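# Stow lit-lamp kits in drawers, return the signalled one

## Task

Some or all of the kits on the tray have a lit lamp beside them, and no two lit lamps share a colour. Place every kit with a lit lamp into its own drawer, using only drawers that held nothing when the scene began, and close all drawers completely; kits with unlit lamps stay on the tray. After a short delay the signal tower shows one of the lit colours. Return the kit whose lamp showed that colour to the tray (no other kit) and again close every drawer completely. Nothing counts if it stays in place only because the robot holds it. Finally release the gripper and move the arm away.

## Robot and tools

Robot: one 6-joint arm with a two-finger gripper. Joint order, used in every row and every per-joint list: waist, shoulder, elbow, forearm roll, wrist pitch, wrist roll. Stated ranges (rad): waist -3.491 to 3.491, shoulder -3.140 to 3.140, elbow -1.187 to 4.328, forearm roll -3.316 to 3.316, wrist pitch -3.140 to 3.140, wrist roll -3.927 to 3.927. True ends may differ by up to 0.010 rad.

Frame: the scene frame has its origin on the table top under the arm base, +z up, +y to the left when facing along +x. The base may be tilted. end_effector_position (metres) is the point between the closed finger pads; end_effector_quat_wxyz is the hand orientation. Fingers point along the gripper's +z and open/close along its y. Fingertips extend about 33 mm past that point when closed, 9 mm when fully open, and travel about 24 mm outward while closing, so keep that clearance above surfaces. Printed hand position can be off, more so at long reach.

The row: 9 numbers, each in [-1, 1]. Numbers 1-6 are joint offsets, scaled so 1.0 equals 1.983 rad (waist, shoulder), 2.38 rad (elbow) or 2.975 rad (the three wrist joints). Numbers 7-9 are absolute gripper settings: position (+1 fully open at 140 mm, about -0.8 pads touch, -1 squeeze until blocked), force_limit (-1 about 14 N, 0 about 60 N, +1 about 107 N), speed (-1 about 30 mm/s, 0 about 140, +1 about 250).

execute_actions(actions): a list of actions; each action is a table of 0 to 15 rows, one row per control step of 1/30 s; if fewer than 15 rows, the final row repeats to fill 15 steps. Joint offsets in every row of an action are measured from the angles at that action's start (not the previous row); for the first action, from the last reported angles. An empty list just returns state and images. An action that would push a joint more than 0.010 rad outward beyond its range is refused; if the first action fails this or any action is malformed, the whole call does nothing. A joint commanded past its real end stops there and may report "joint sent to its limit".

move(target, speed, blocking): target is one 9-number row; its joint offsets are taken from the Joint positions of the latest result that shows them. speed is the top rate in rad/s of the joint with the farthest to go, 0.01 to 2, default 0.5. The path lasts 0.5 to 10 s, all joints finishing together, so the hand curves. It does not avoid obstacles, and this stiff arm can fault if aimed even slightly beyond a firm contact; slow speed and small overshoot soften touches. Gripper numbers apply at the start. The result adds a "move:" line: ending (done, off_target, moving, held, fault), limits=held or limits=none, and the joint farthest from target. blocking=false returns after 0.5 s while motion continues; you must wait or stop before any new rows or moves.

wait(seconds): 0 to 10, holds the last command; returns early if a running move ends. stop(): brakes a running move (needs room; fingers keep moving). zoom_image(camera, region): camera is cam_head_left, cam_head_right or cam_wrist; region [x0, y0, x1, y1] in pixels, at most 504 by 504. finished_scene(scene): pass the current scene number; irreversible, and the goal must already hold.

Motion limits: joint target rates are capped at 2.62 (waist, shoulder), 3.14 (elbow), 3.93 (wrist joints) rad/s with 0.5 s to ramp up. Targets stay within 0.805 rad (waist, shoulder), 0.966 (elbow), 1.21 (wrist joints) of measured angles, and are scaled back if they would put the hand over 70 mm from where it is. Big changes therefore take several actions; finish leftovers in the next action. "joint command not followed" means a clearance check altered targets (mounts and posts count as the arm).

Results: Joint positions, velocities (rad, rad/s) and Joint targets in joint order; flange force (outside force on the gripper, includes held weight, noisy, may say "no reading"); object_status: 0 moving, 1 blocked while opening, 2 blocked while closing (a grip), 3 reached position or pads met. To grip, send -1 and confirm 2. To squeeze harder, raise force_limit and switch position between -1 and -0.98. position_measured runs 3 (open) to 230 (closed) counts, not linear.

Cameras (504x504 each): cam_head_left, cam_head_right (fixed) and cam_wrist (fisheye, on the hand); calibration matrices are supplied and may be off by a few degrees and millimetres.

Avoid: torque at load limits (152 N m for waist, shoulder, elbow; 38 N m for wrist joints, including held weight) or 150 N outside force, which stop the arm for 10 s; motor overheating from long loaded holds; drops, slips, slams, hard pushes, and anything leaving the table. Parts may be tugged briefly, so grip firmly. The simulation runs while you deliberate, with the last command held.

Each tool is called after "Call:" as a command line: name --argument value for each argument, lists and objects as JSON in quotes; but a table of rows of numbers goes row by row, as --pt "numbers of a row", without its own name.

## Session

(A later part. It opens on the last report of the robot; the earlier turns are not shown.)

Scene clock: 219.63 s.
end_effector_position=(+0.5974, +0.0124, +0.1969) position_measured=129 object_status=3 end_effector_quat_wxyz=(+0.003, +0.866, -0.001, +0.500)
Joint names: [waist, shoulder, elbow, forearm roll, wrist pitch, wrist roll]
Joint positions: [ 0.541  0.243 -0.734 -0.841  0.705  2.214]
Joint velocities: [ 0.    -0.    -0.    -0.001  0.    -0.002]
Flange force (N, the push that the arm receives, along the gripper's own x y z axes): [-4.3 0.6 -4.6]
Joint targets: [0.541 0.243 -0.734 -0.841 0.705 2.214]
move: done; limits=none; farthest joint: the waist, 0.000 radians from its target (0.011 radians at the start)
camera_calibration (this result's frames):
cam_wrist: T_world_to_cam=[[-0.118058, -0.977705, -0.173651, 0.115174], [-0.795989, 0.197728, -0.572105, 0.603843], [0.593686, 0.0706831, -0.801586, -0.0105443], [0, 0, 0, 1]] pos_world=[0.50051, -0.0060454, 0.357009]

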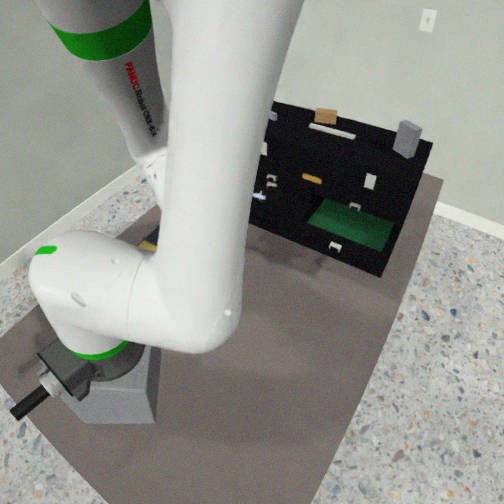

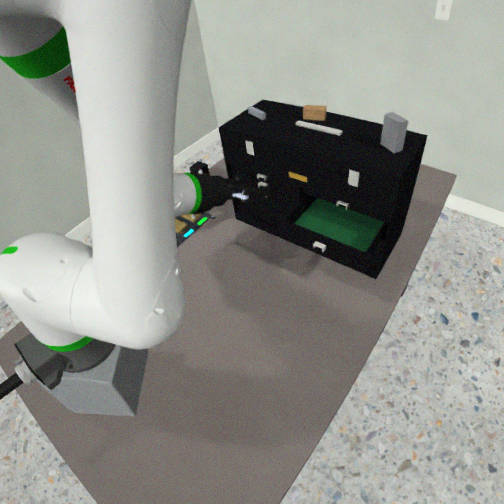

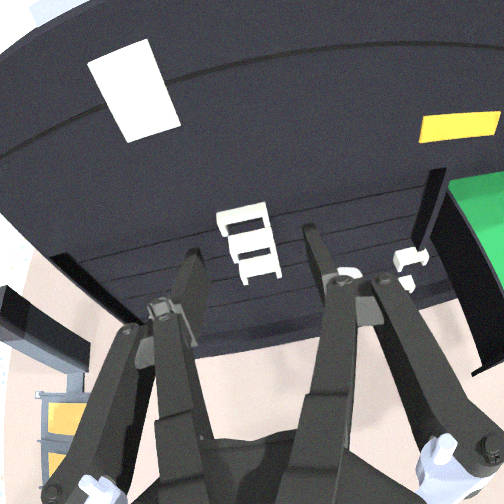

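Call:
move --target '[0.003,0.06,-0.0042,0.0289,0.0309,-0.0413,0,0,0]' --speed 0.15

Scene clock: 222.20 s.
end_effector_position=(+0.5965, +0.0100, +0.1672) position_measured=129 object_status=3 end_effector_quat_wxyz=(+0.006, +0.866, +0.000, +0.499)
Joint names: [waist, shoulder, elbow, forearm roll, wrist pitch, wrist roll]
Joint positions: [ 0.547  0.361 -0.744 -0.755  0.797  2.091]
Joint velocities: [-0.001  0.001 -0.     0.     0.     0.001]
Flange force (N, the push that the arm receives, along the gripper's own x y z axes): [-1.9 0.3 -5.6]
Joint targets: [0.547 0.362 -0.744 -0.755 0.797 2.091]
move: done; limits=none; farthest joint: the shoulder, 0.001 radians from its target (0.119 radians at the start)
camera_calibration (this result's frames):
cam_wrist: T_world_to_cam=[[-0.118504, -0.978724, -0.1675, 0.106811], [-0.797427, 0.19432, -0.57127, 0.587375], [0.591664, 0.0658714, -0.803489, -0.0320532], [0, 0, 0, 1]] pos_world=[0.500011, -0.00748856, 0.327686]

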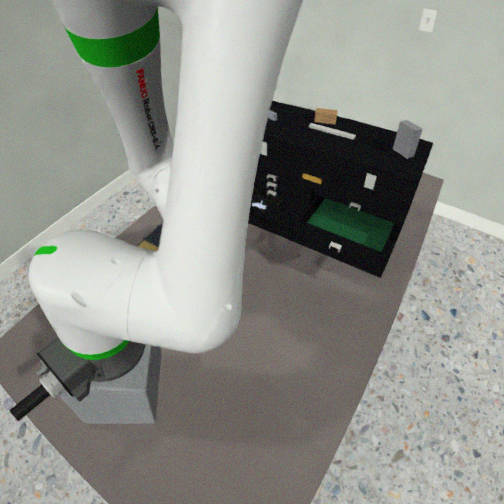

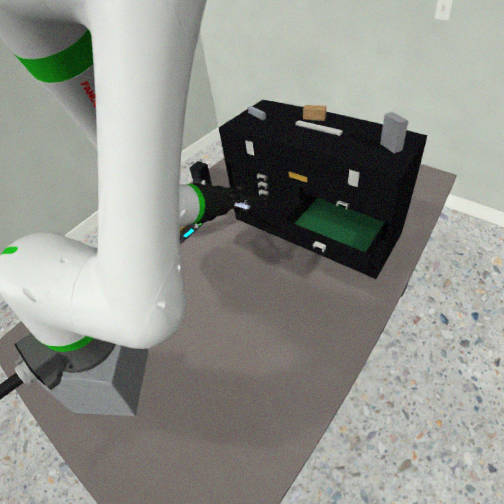

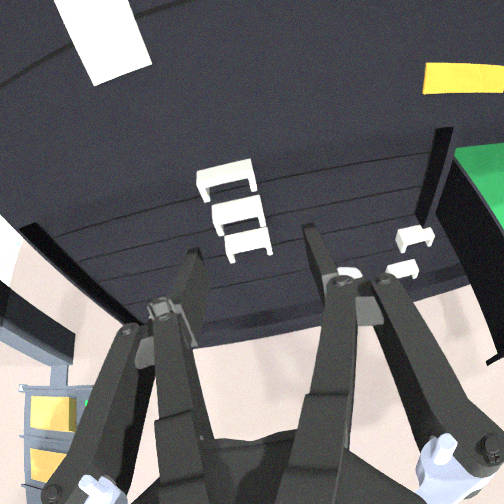

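Call:
move --target '[0.002,0,0,0,0,0,0,0,0]'

Call:
move --target '[0,0,0,0,0,0,-1,0,0]'

Call:
move --target '[0.0615,-0.0156,-0.0613,-0.0239,0.0393,-0.0229,-1,0,0]' --speed 0.08

Scene clock: 225.70 s.
end_effector_position=(+0.5965, +0.0124, +0.1675) position_measured=129 object_status=3 end_effector_quat_wxyz=(+0.005, +0.866, +0.002, +0.499)
Joint names: [waist, shoulder, elbow, forearm roll, wrist pitch, wrist roll]
Joint positions: [ 0.551  0.362 -0.744 -0.755  0.797  2.091]
Joint velocities: [-0.001 -0.     0.     0.     0.     0.   ]
Flange force (N, the push that the arm receives, along the gripper's own x y z axes): [-1.6 0.0 -4.9]
Joint targets: [0.551 0.361 -0.744 -0.755 0.797 2.091]
move: done; limits=none; farthest joint: the shoulder, 0.001 radians from its target (0.001 radians at the start)
camera_calibration (this result's frames):
cam_wrist: T_world_to_cam=[[-0.114593, -0.979103, -0.168003, 0.106922], [-0.797841, 0.191468, -0.571656, 0.587458], [0.591877, 0.0685321, -0.803109, -0.032141], [0, 0, 0, 1]] pos_world=[0.499974, -0.00558943, 0.327974]

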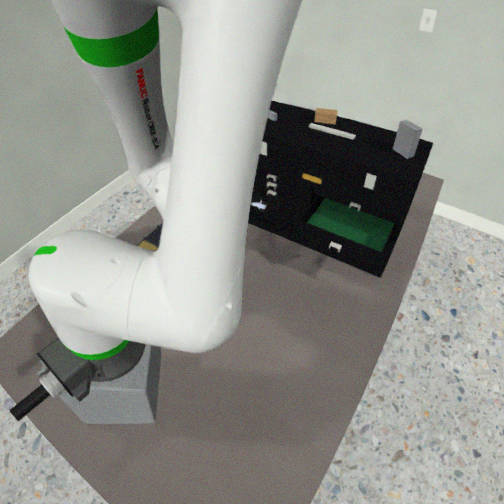

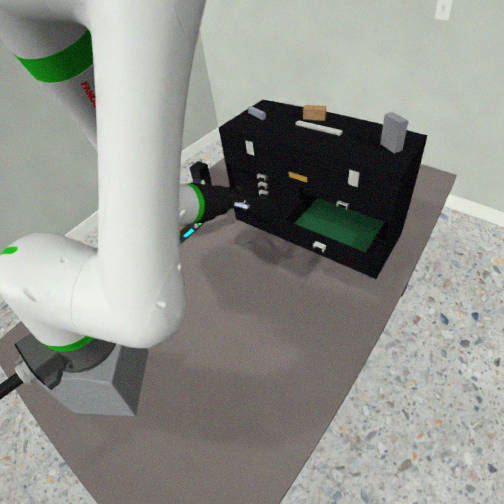

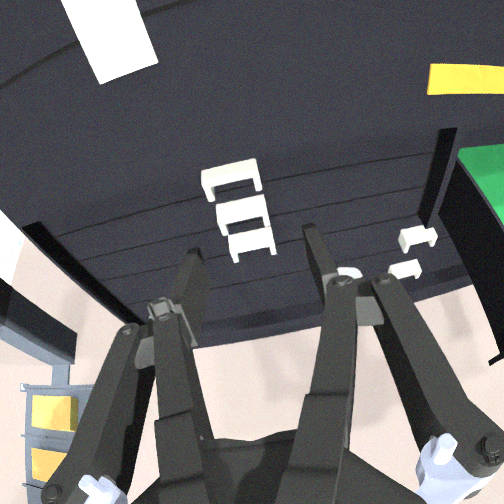

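Scene clock: 226.20 s.
end_effector_position=(+0.5965, +0.0124, +0.1675) position_measured=193 object_status=2 end_effector_quat_wxyz=(+0.005, +0.866, +0.002, +0.499)
Joint names: [waist, shoulder, elbow, forearm roll, wrist pitch, wrist roll]
Joint positions: [ 0.551  0.362 -0.744 -0.755  0.797  2.091]
Joint velocities: [ 0.    -0.    -0.    -0.001 -0.    -0.001]
Flange force (N, the push that the arm receives, along the gripper's own x y z axes): [-1.1 -1.1 -8.3]
Joint targets: [0.551 0.362 -0.744 -0.755 0.797 2.091]
move: done; limits=none; farthest joint: the waist, 0.000 radians from its target (0.000 radians at the start)
camera_calibration (this result's frames):
cam_wrist: T_world_to_cam=[[-0.114581, -0.979105, -0.168001, 0.106918], [-0.797847, 0.191456, -0.571652, 0.587454], [0.591872, 0.0685384, -0.803113, -0.0321364], [0, 0, 0, 1]] pos_world=[0.49997, -0.00558468, 0.327972]

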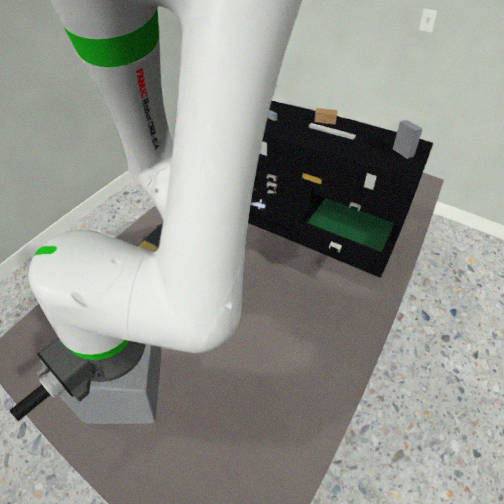

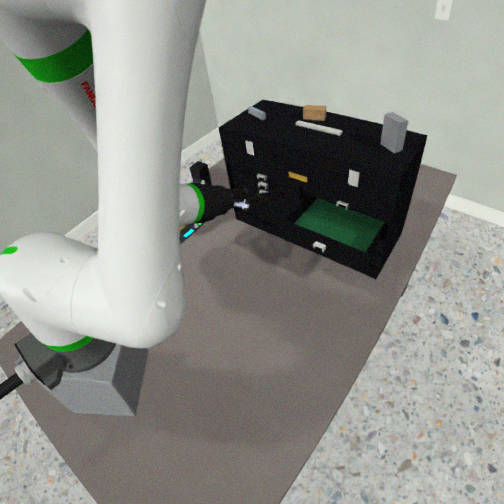

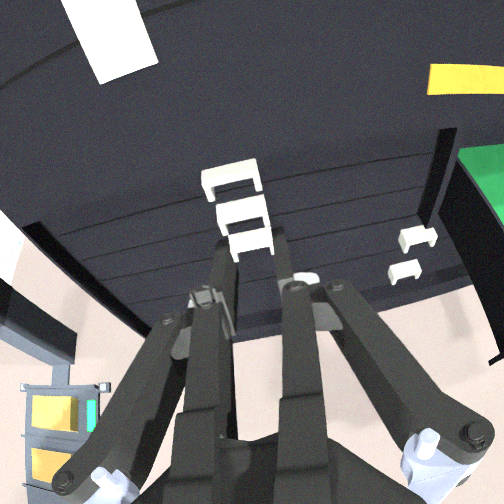

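Scene clock: 228.33 s.
end_effector_position=(+0.5306, +0.0130, +0.1676) position_measured=193 object_status=2 end_effector_quat_wxyz=(+0.004, +0.866, -0.001, +0.500)
Joint names: [waist, shoulder, elbow, forearm roll, wrist pitch, wrist roll]
Joint positions: [ 0.673  0.331 -0.89  -0.826  0.914  2.023]
Joint velocities: [ 0.001  0.001 -0.001 -0.001  0.001  0.   ]
Flange force (N, the push that the arm receives, along the gripper's own x y z axes): no reading
Joint targets: [0.673 0.331 -0.890 -0.826 0.914 2.023]
move: done; limits=none; farthest joint: the waist, 0.000 radians from its target (0.122 radians at the start)
camera_calibration (this result's frames):
cam_wrist: T_world_to_cam=[[-0.117691, -0.978, -0.172233, 0.102299], [-0.796338, 0.196567, -0.572021, 0.53404], [0.593292, 0.0698338, -0.801953, 0.00588995], [0, 0, 0, 1]] pos_world=[0.433821, -0.00533735, 0.327825]

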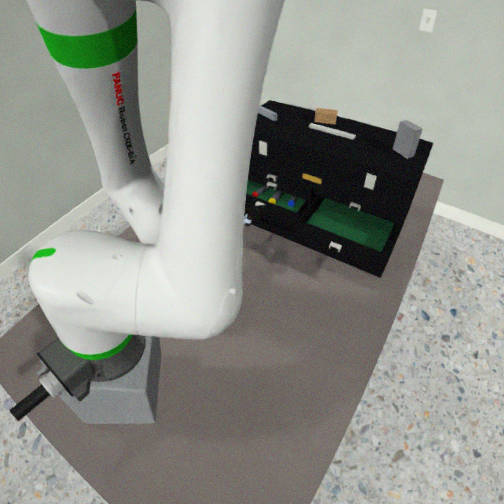

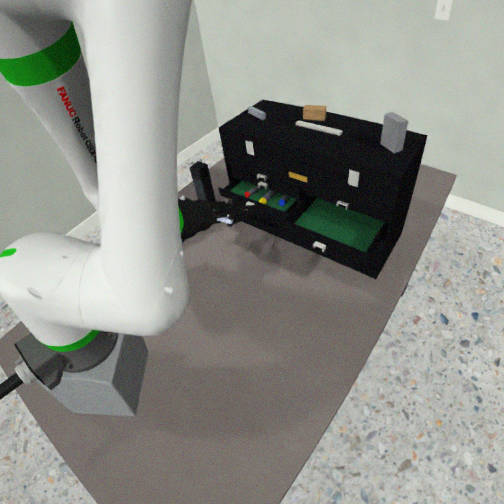

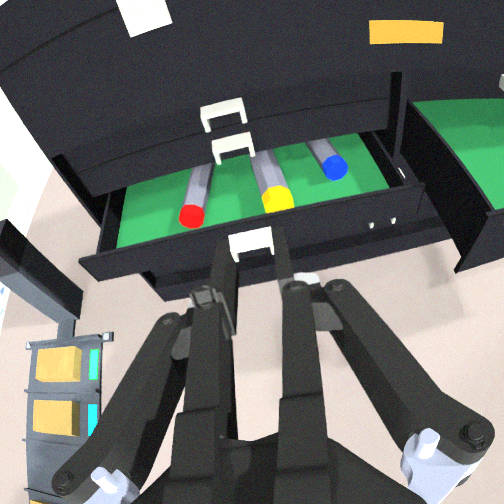

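Occupied. Close.

Call:
move --target '[-0.0615,0.0156,0.0613,0.0239,-0.0393,0.0229,-1,0,0]' --speed 0.08

Call:
move --target '[0,0,0,0,0,0,0,0,0]'

Call:
move --target '[-0.006,0.0023,0.0071,0.0027,-0.0047,0.0027,0,0,0]' --speed 0.03

Scene clock: 233.50 s.
end_effector_position=(+0.5965, +0.0125, +0.1675) position_measured=193 object_status=2 end_effector_quat_wxyz=(+0.005, +0.866, +0.002, +0.499)
Joint names: [waist, shoulder, elbow, forearm roll, wrist pitch, wrist roll]
Joint positions: [ 0.551  0.362 -0.744 -0.755  0.797  2.091]
Joint velocities: [-0.002  0.     0.001  0.     0.     0.002]
Flange force (N, the push that the arm receives, along the gripper's own x y z axes): [0.7 3.1 -10.8]
Joint targets: [0.551 0.362 -0.744 -0.755 0.797 2.091]
move: done; limits=none; farthest joint: the waist, 0.000 radians from its target (0.122 radians at the start)
camera_calibration (this result's frames):
cam_wrist: T_world_to_cam=[[-0.114343, -0.979134, -0.167995, 0.10688], [-0.797942, 0.191253, -0.571587, 0.587462], [0.591789, 0.0686938, -0.80316, -0.0321065], [0, 0, 0, 1]] pos_world=[0.499982, -0.00549886, 0.327954]

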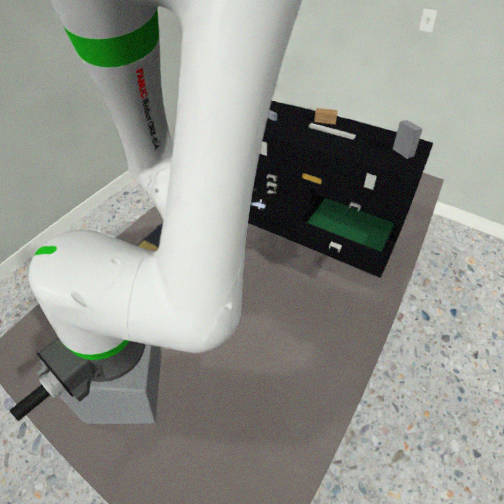

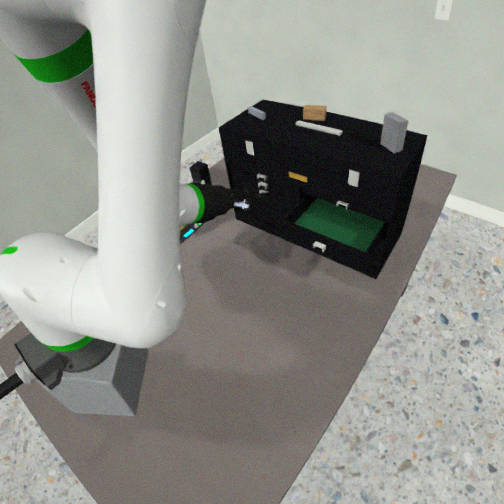

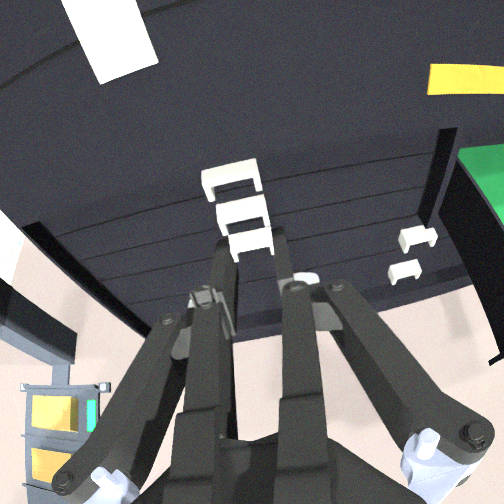

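Scene clock: 234.03 s.
end_effector_position=(+0.5965, +0.0125, +0.1675) position_measured=129 object_status=3 end_effector_quat_wxyz=(+0.005, +0.866, +0.002, +0.499)
Joint names: [waist, shoulder, elbow, forearm roll, wrist pitch, wrist roll]
Joint positions: [ 0.551  0.362 -0.744 -0.755  0.797  2.091]
Joint velocities: [ 0.001 -0.001  0.    -0.    -0.    -0.001]
Flange force (N, the push that the arm receives, along the gripper's own x y z axes): [-3.8 0.1 -3.8]
Joint targets: [0.551 0.362 -0.744 -0.755 0.797 2.091]
move: done; limits=none; farthest joint: the waist, 0.000 radians from its target (0.000 radians at the start)
camera_calibration (this result's frames):
cam_wrist: T_world_to_cam=[[-0.114314, -0.979144, -0.167959, 0.106858], [-0.797952, 0.191208, -0.571587, 0.587474], [0.591781, 0.0686828, -0.803168, -0.0321221], [0, 0, 0, 1]] pos_world=[0.500001, -0.00549425, 0.327941]

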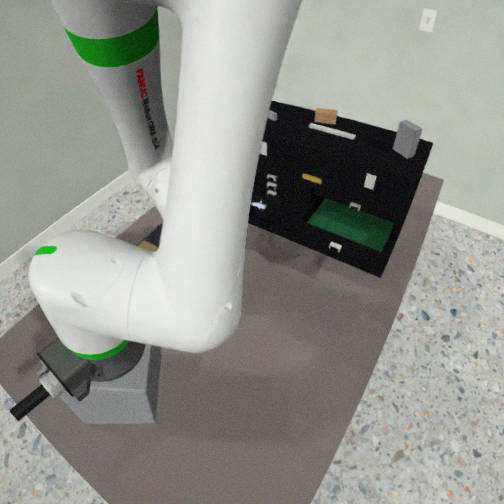

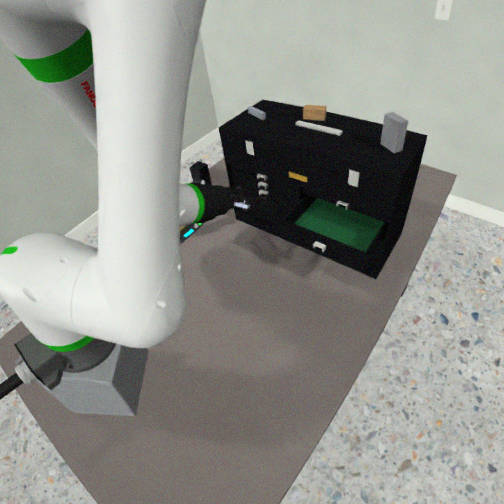

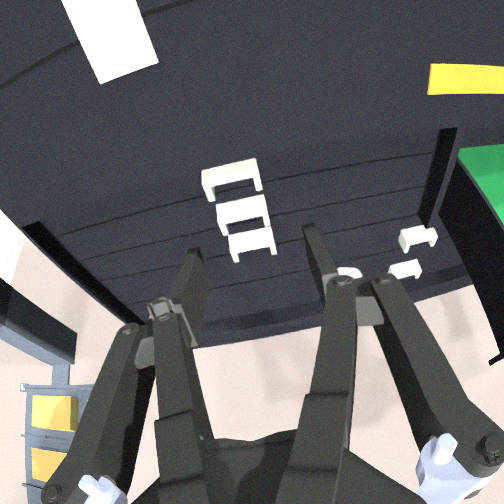

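Scene clock: 234.87 s.
end_effector_position=(+0.6040, +0.0126, +0.1675) position_measured=129 object_status=3 end_effector_quat_wxyz=(+0.005, +0.866, +0.004, +0.499)
Joint names: [waist, shoulder, elbow, forearm roll, wrist pitch, wrist roll]
Joint positions: [ 0.54   0.366 -0.727 -0.747  0.783  2.099]
Joint velocities: [ 0.    -0.     0.001  0.001 -0.     0.001]
Flange force (N, the push that the arm receives, along the gripper's own x y z axes): [-5.3 0.7 -24.8]
Joint targets: [0.540 0.366 -0.727 -0.747 0.783 2.099]
move: done; limits=none; farthest joint: the waist, 0.000 radians from its target (0.012 radians at the start)
camera_calibration (this result's frames):
cam_wrist: T_world_to_cam=[[-0.111414, -0.979782, -0.166173, 0.105749], [-0.798845, 0.187764, -0.571482, 0.593995], [0.591129, 0.0690757, -0.803614, -0.0361144], [0, 0, 0, 1]] pos_world=[0.50764, -0.00542471, 0.328008]

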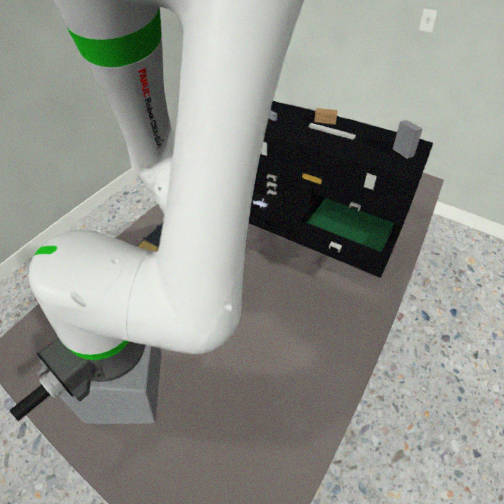

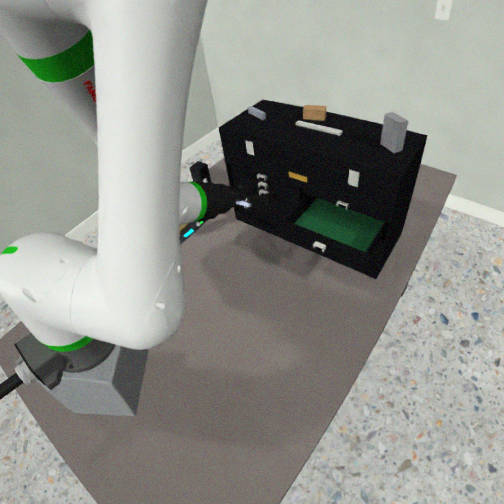

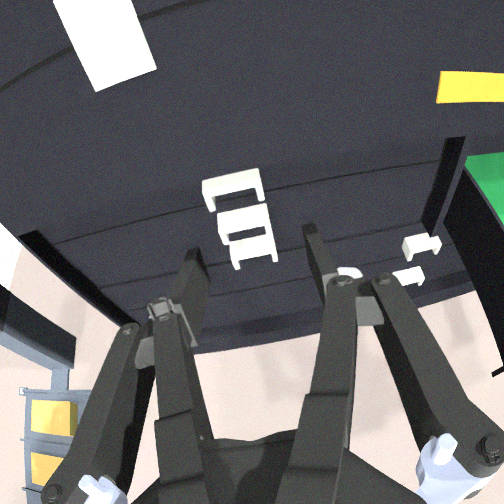

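Call:
move --target '[0.117,-0.1236,-0.108,-0.0894,0.0313,0.0235,0,0,0]' --speed 0.3

Call:
move --target '[0.2673,-0.03,0,0,-0.0645,0,0.3,0,0]' --speed 0.6

Call:
move --target '[0,-0.03,0.0769,0.435,-0.377,-0.85,0.3,0,0]' --speed 1.2

Call:
move --target '[-0.1826,0.2975,0.2336,0,-0.1153,-0.758,0.3,0,0]' --speed 1.2

Scene clock: 242.77 s.
end_effector_position=(+0.4808, +0.0126, +0.1960) position_measured=129 object_status=3 end_effector_quat_wxyz=(+0.004, +0.866, -0.003, +0.500)
Joint names: [waist, shoulder, elbow, forearm roll, wrist pitch, wrist roll]
Joint positions: [ 0.772  0.121 -0.984 -1.013  0.876  2.169]
Joint velocities: [-0.    -0.    -0.    -0.001  0.     0.002]
Flange force (N, the push that the arm receives, along the gripper's own x y z axes): no reading
Joint targets: [0.772 0.121 -0.984 -1.013 0.876 2.169]
move: done; limits=none; farthest joint: the waist, 0.000 radians from its target (0.232 radians at the start)
camera_calibration (this result's frames):
cam_wrist: T_world_to_cam=[[-0.122468, -0.977089, -0.174063, 0.10363], [-0.795693, 0.201489, -0.571204, 0.510063], [0.593189, 0.068546, -0.80214, 0.0583643], [0, 0, 0, 1]] pos_world=[0.383924, -0.00551737, 0.356204]

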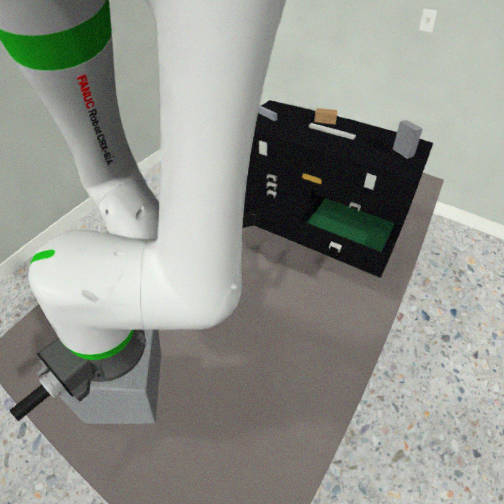

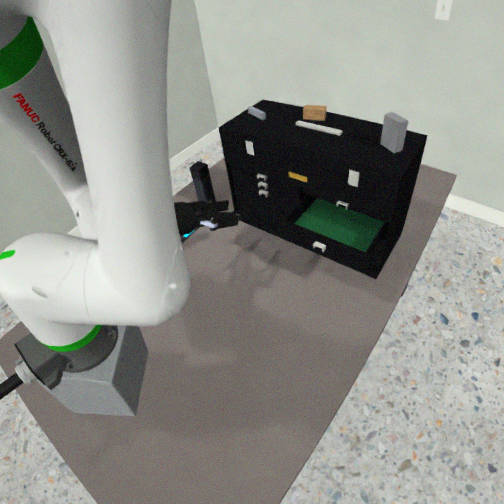

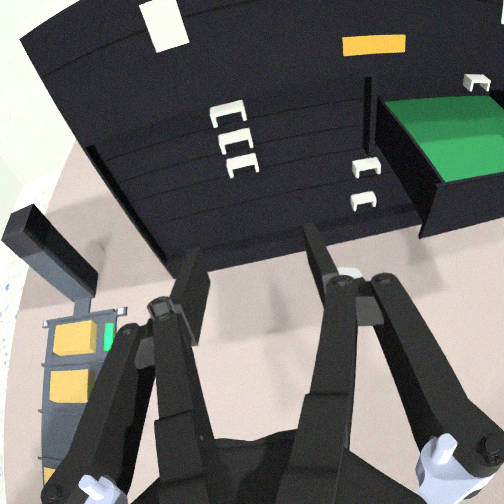

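Scene clock: 244.13 s.
end_effector_position=(+0.3732, +0.2795, +0.2182) position_measured=91 object_status=3 end_effector_quat_wxyz=(-0.197, +0.837, +0.229, +0.456)
Joint names: [waist, shoulder, elbow, forearm roll, wrist pitch, wrist roll]
Joint positions: [ 1.302  0.062 -0.984 -1.013  0.684  2.169]
Joint velocities: [ 0.001 -0.     0.     0.001 -0.     0.001]
Flange force (N, the push that the arm receives, along the gripper's own x y z axes): no reading
Joint targets: [1.302 0.062 -0.984 -1.013 0.684 2.169]
move: done; limits=none; farthest joint: the waist, 0.000 radians from its target (0.531 radians at the start)
camera_calibration (this result's frames):
cam_wrist: T_world_to_cam=[[0.442624, -0.8472, -0.29383, 0.134001], [-0.811651, -0.239224, -0.532912, 0.504179], [0.381192, 0.474367, -0.793517, 0.0855165], [0, 0, 0, 1]] pos_world=[0.317307, 0.193571, 0.375915]

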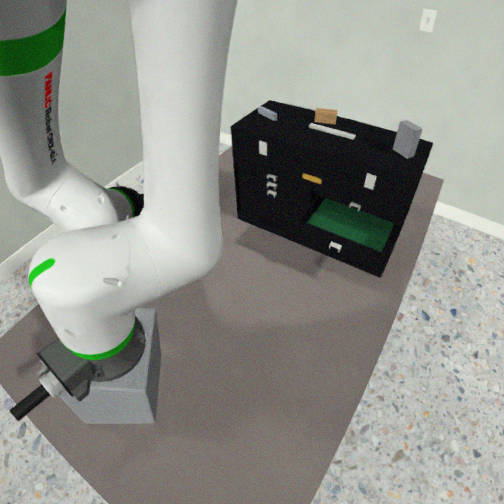

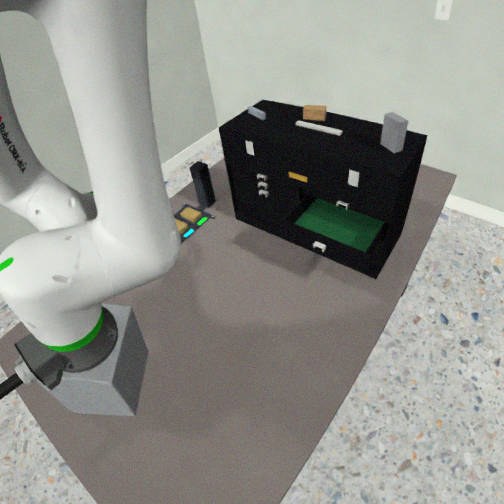

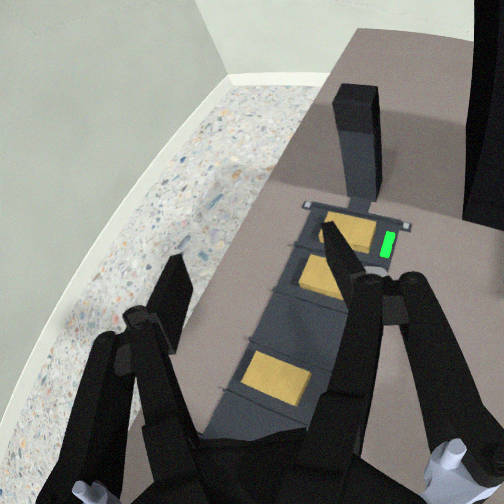

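Scene clock: 246.87 s.
end_effector_position=(+0.3050, +0.3654, +0.2294) position_measured=91 object_status=3 end_effector_quat_wxyz=(-0.224, +0.944, -0.242, +0.005)
Joint names: [waist, shoulder, elbow, forearm roll, wrist pitch, wrist roll]
Joint positions: [ 1.302  0.002 -0.801  0.281 -0.437 -0.36 ]
Joint velocities: [-0.001  0.001 -0.     0.    -0.    -0.   ]
Flange force (N, the push that the arm receives, along the gripper's own x y z axes): [-7.6 7.2 -0.7]
Joint targets: [1.302 0.002 -0.801 0.281 -0.437 -0.360]
move: done; limits=none; farthest joint: the waist, 0.000 radians from its target (0.000 radians at the start)
camera_calibration (this result's frames):
cam_wrist: T_world_to_cam=[[-0.631005, -0.672622, -0.38654, 0.525219], [-0.746975, 0.392273, 0.536796, -0.0205697], [-0.209431, 0.627457, -0.749958, 0.193824], [0, 0, 0, 1]] pos_world=[0.356643, 0.239727, 0.35942]

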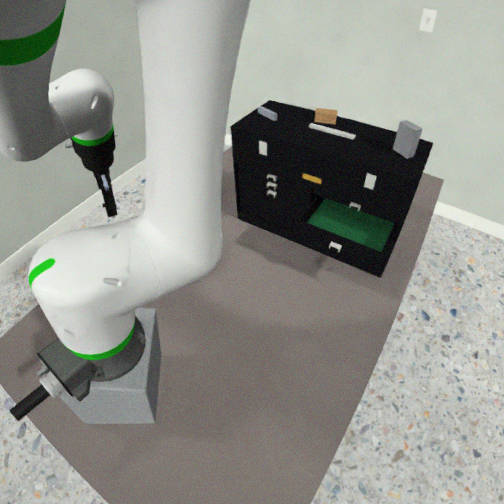

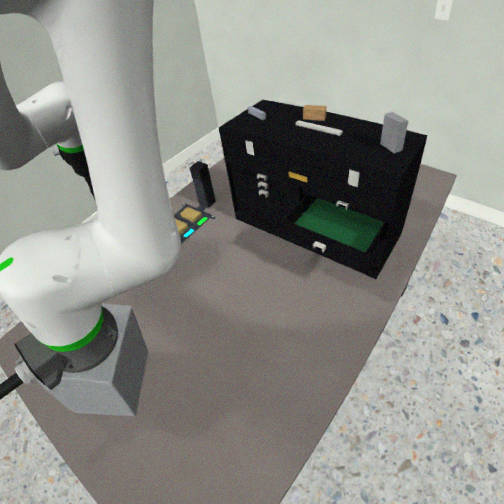

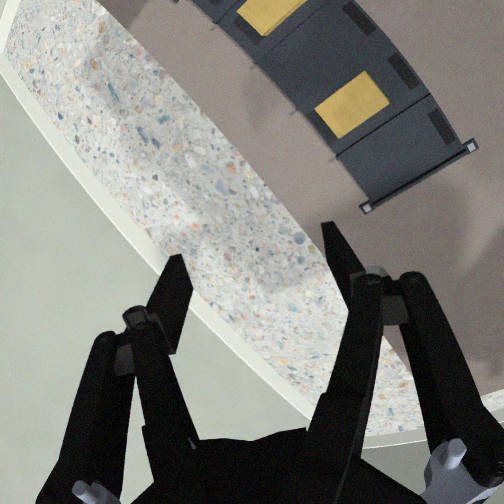

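Scene clock: 249.37 s.
end_effector_position=(+0.4794, +0.3008, +0.0999) position_measured=91 object_status=3 end_effector_quat_wxyz=(+0.008, -0.013, +1.000, +0.004)
Joint names: [waist, shoulder, elbow, forearm roll, wrist pitch, wrist roll]
Joint positions: [ 0.94   0.592 -0.245  0.281 -0.78  -2.615]
Joint velocities: [-0.001  0.001  0.    -0.    -0.    -0.   ]
Flange force (N, the push that the arm receives, along the gripper's own x y z axes): [9.3 -3.4 -0.2]
Joint targets: [0.940 0.592 -0.245 0.281 -0.780 -2.615]
move: done; limits=none; farthest joint: the waist, 0.000 radians from its target (0.362 radians at the start)
camera_calibration (this result's frames):
cam_wrist: T_world_to_cam=[[0.184605, 0.98262, 0.019475, -0.3877], [0.890848, -0.175667, 0.418964, -0.39789], [0.415103, -0.0599935, -0.907794, 0.0969186], [0, 0, 0, 1]] pos_world=[0.385799, 0.31688, 0.262234]

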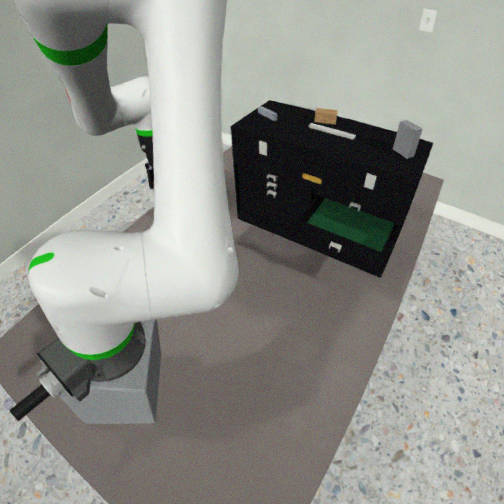

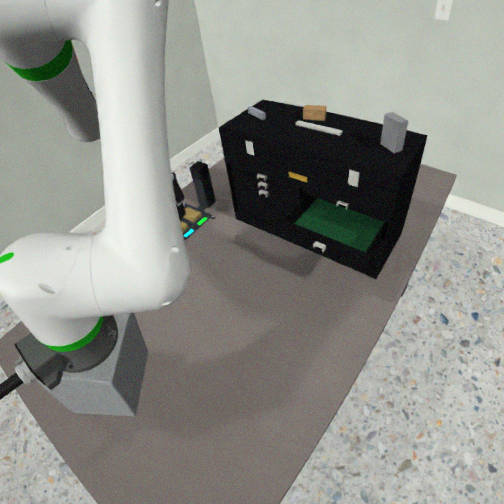

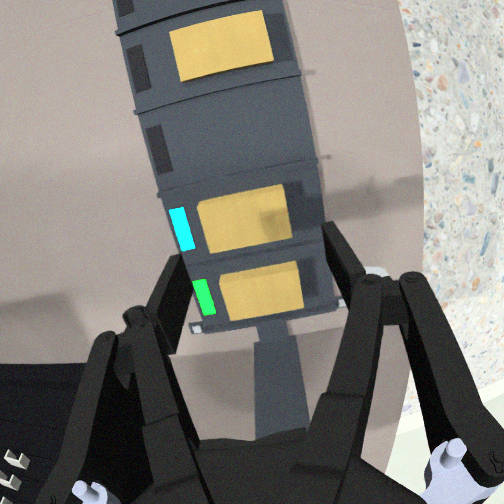

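Pull radially in slightly while descending.

Call:
move --target '[-0.011,0.048,-0.005,0.007,0.032,0,0.3,0,0]' --speed 0.15

Scene clock: 254.27 s.
end_effector_position=(+0.4744, +0.2982, +0.0449) position_measured=91 object_status=3 end_effector_quat_wxyz=(+0.001, -0.020, +1.000, +0.001)
Joint names: [waist, shoulder, elbow, forearm roll, wrist pitch, wrist roll]
Joint positions: [ 0.918  0.687 -0.257  0.302 -0.685 -2.615]
Joint velocities: [-0.001  0.002 -0.     0.     0.    -0.   ]
Flange force (N, the push that the arm receives, along the gripper's own x y z axes): [9.0 -2.2 -0.9]
Joint targets: [0.918 0.687 -0.257 0.302 -0.685 -2.615]
move: done; limits=none; farthest joint: the waist, 0.000 radians from its target (0.021 radians at the start)
camera_calibration (this result's frames):
cam_wrist: T_world_to_cam=[[0.170395, 0.985304, 0.0118981, -0.376915], [0.899321, -0.160438, 0.406794, -0.378965], [0.402724, -0.0586156, -0.913443, 0.0546586], [0, 0, 0, 1]] pos_world=[0.383024, 0.31378, 0.208573]

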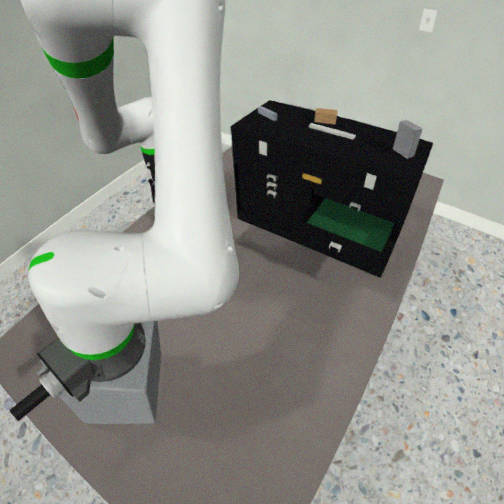

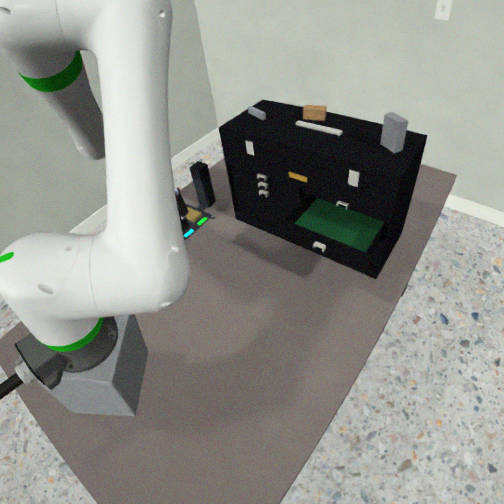

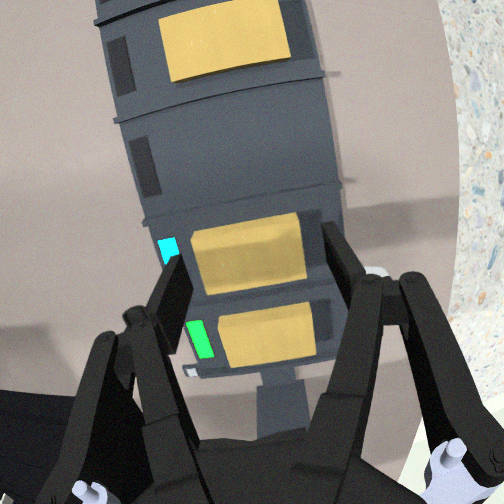

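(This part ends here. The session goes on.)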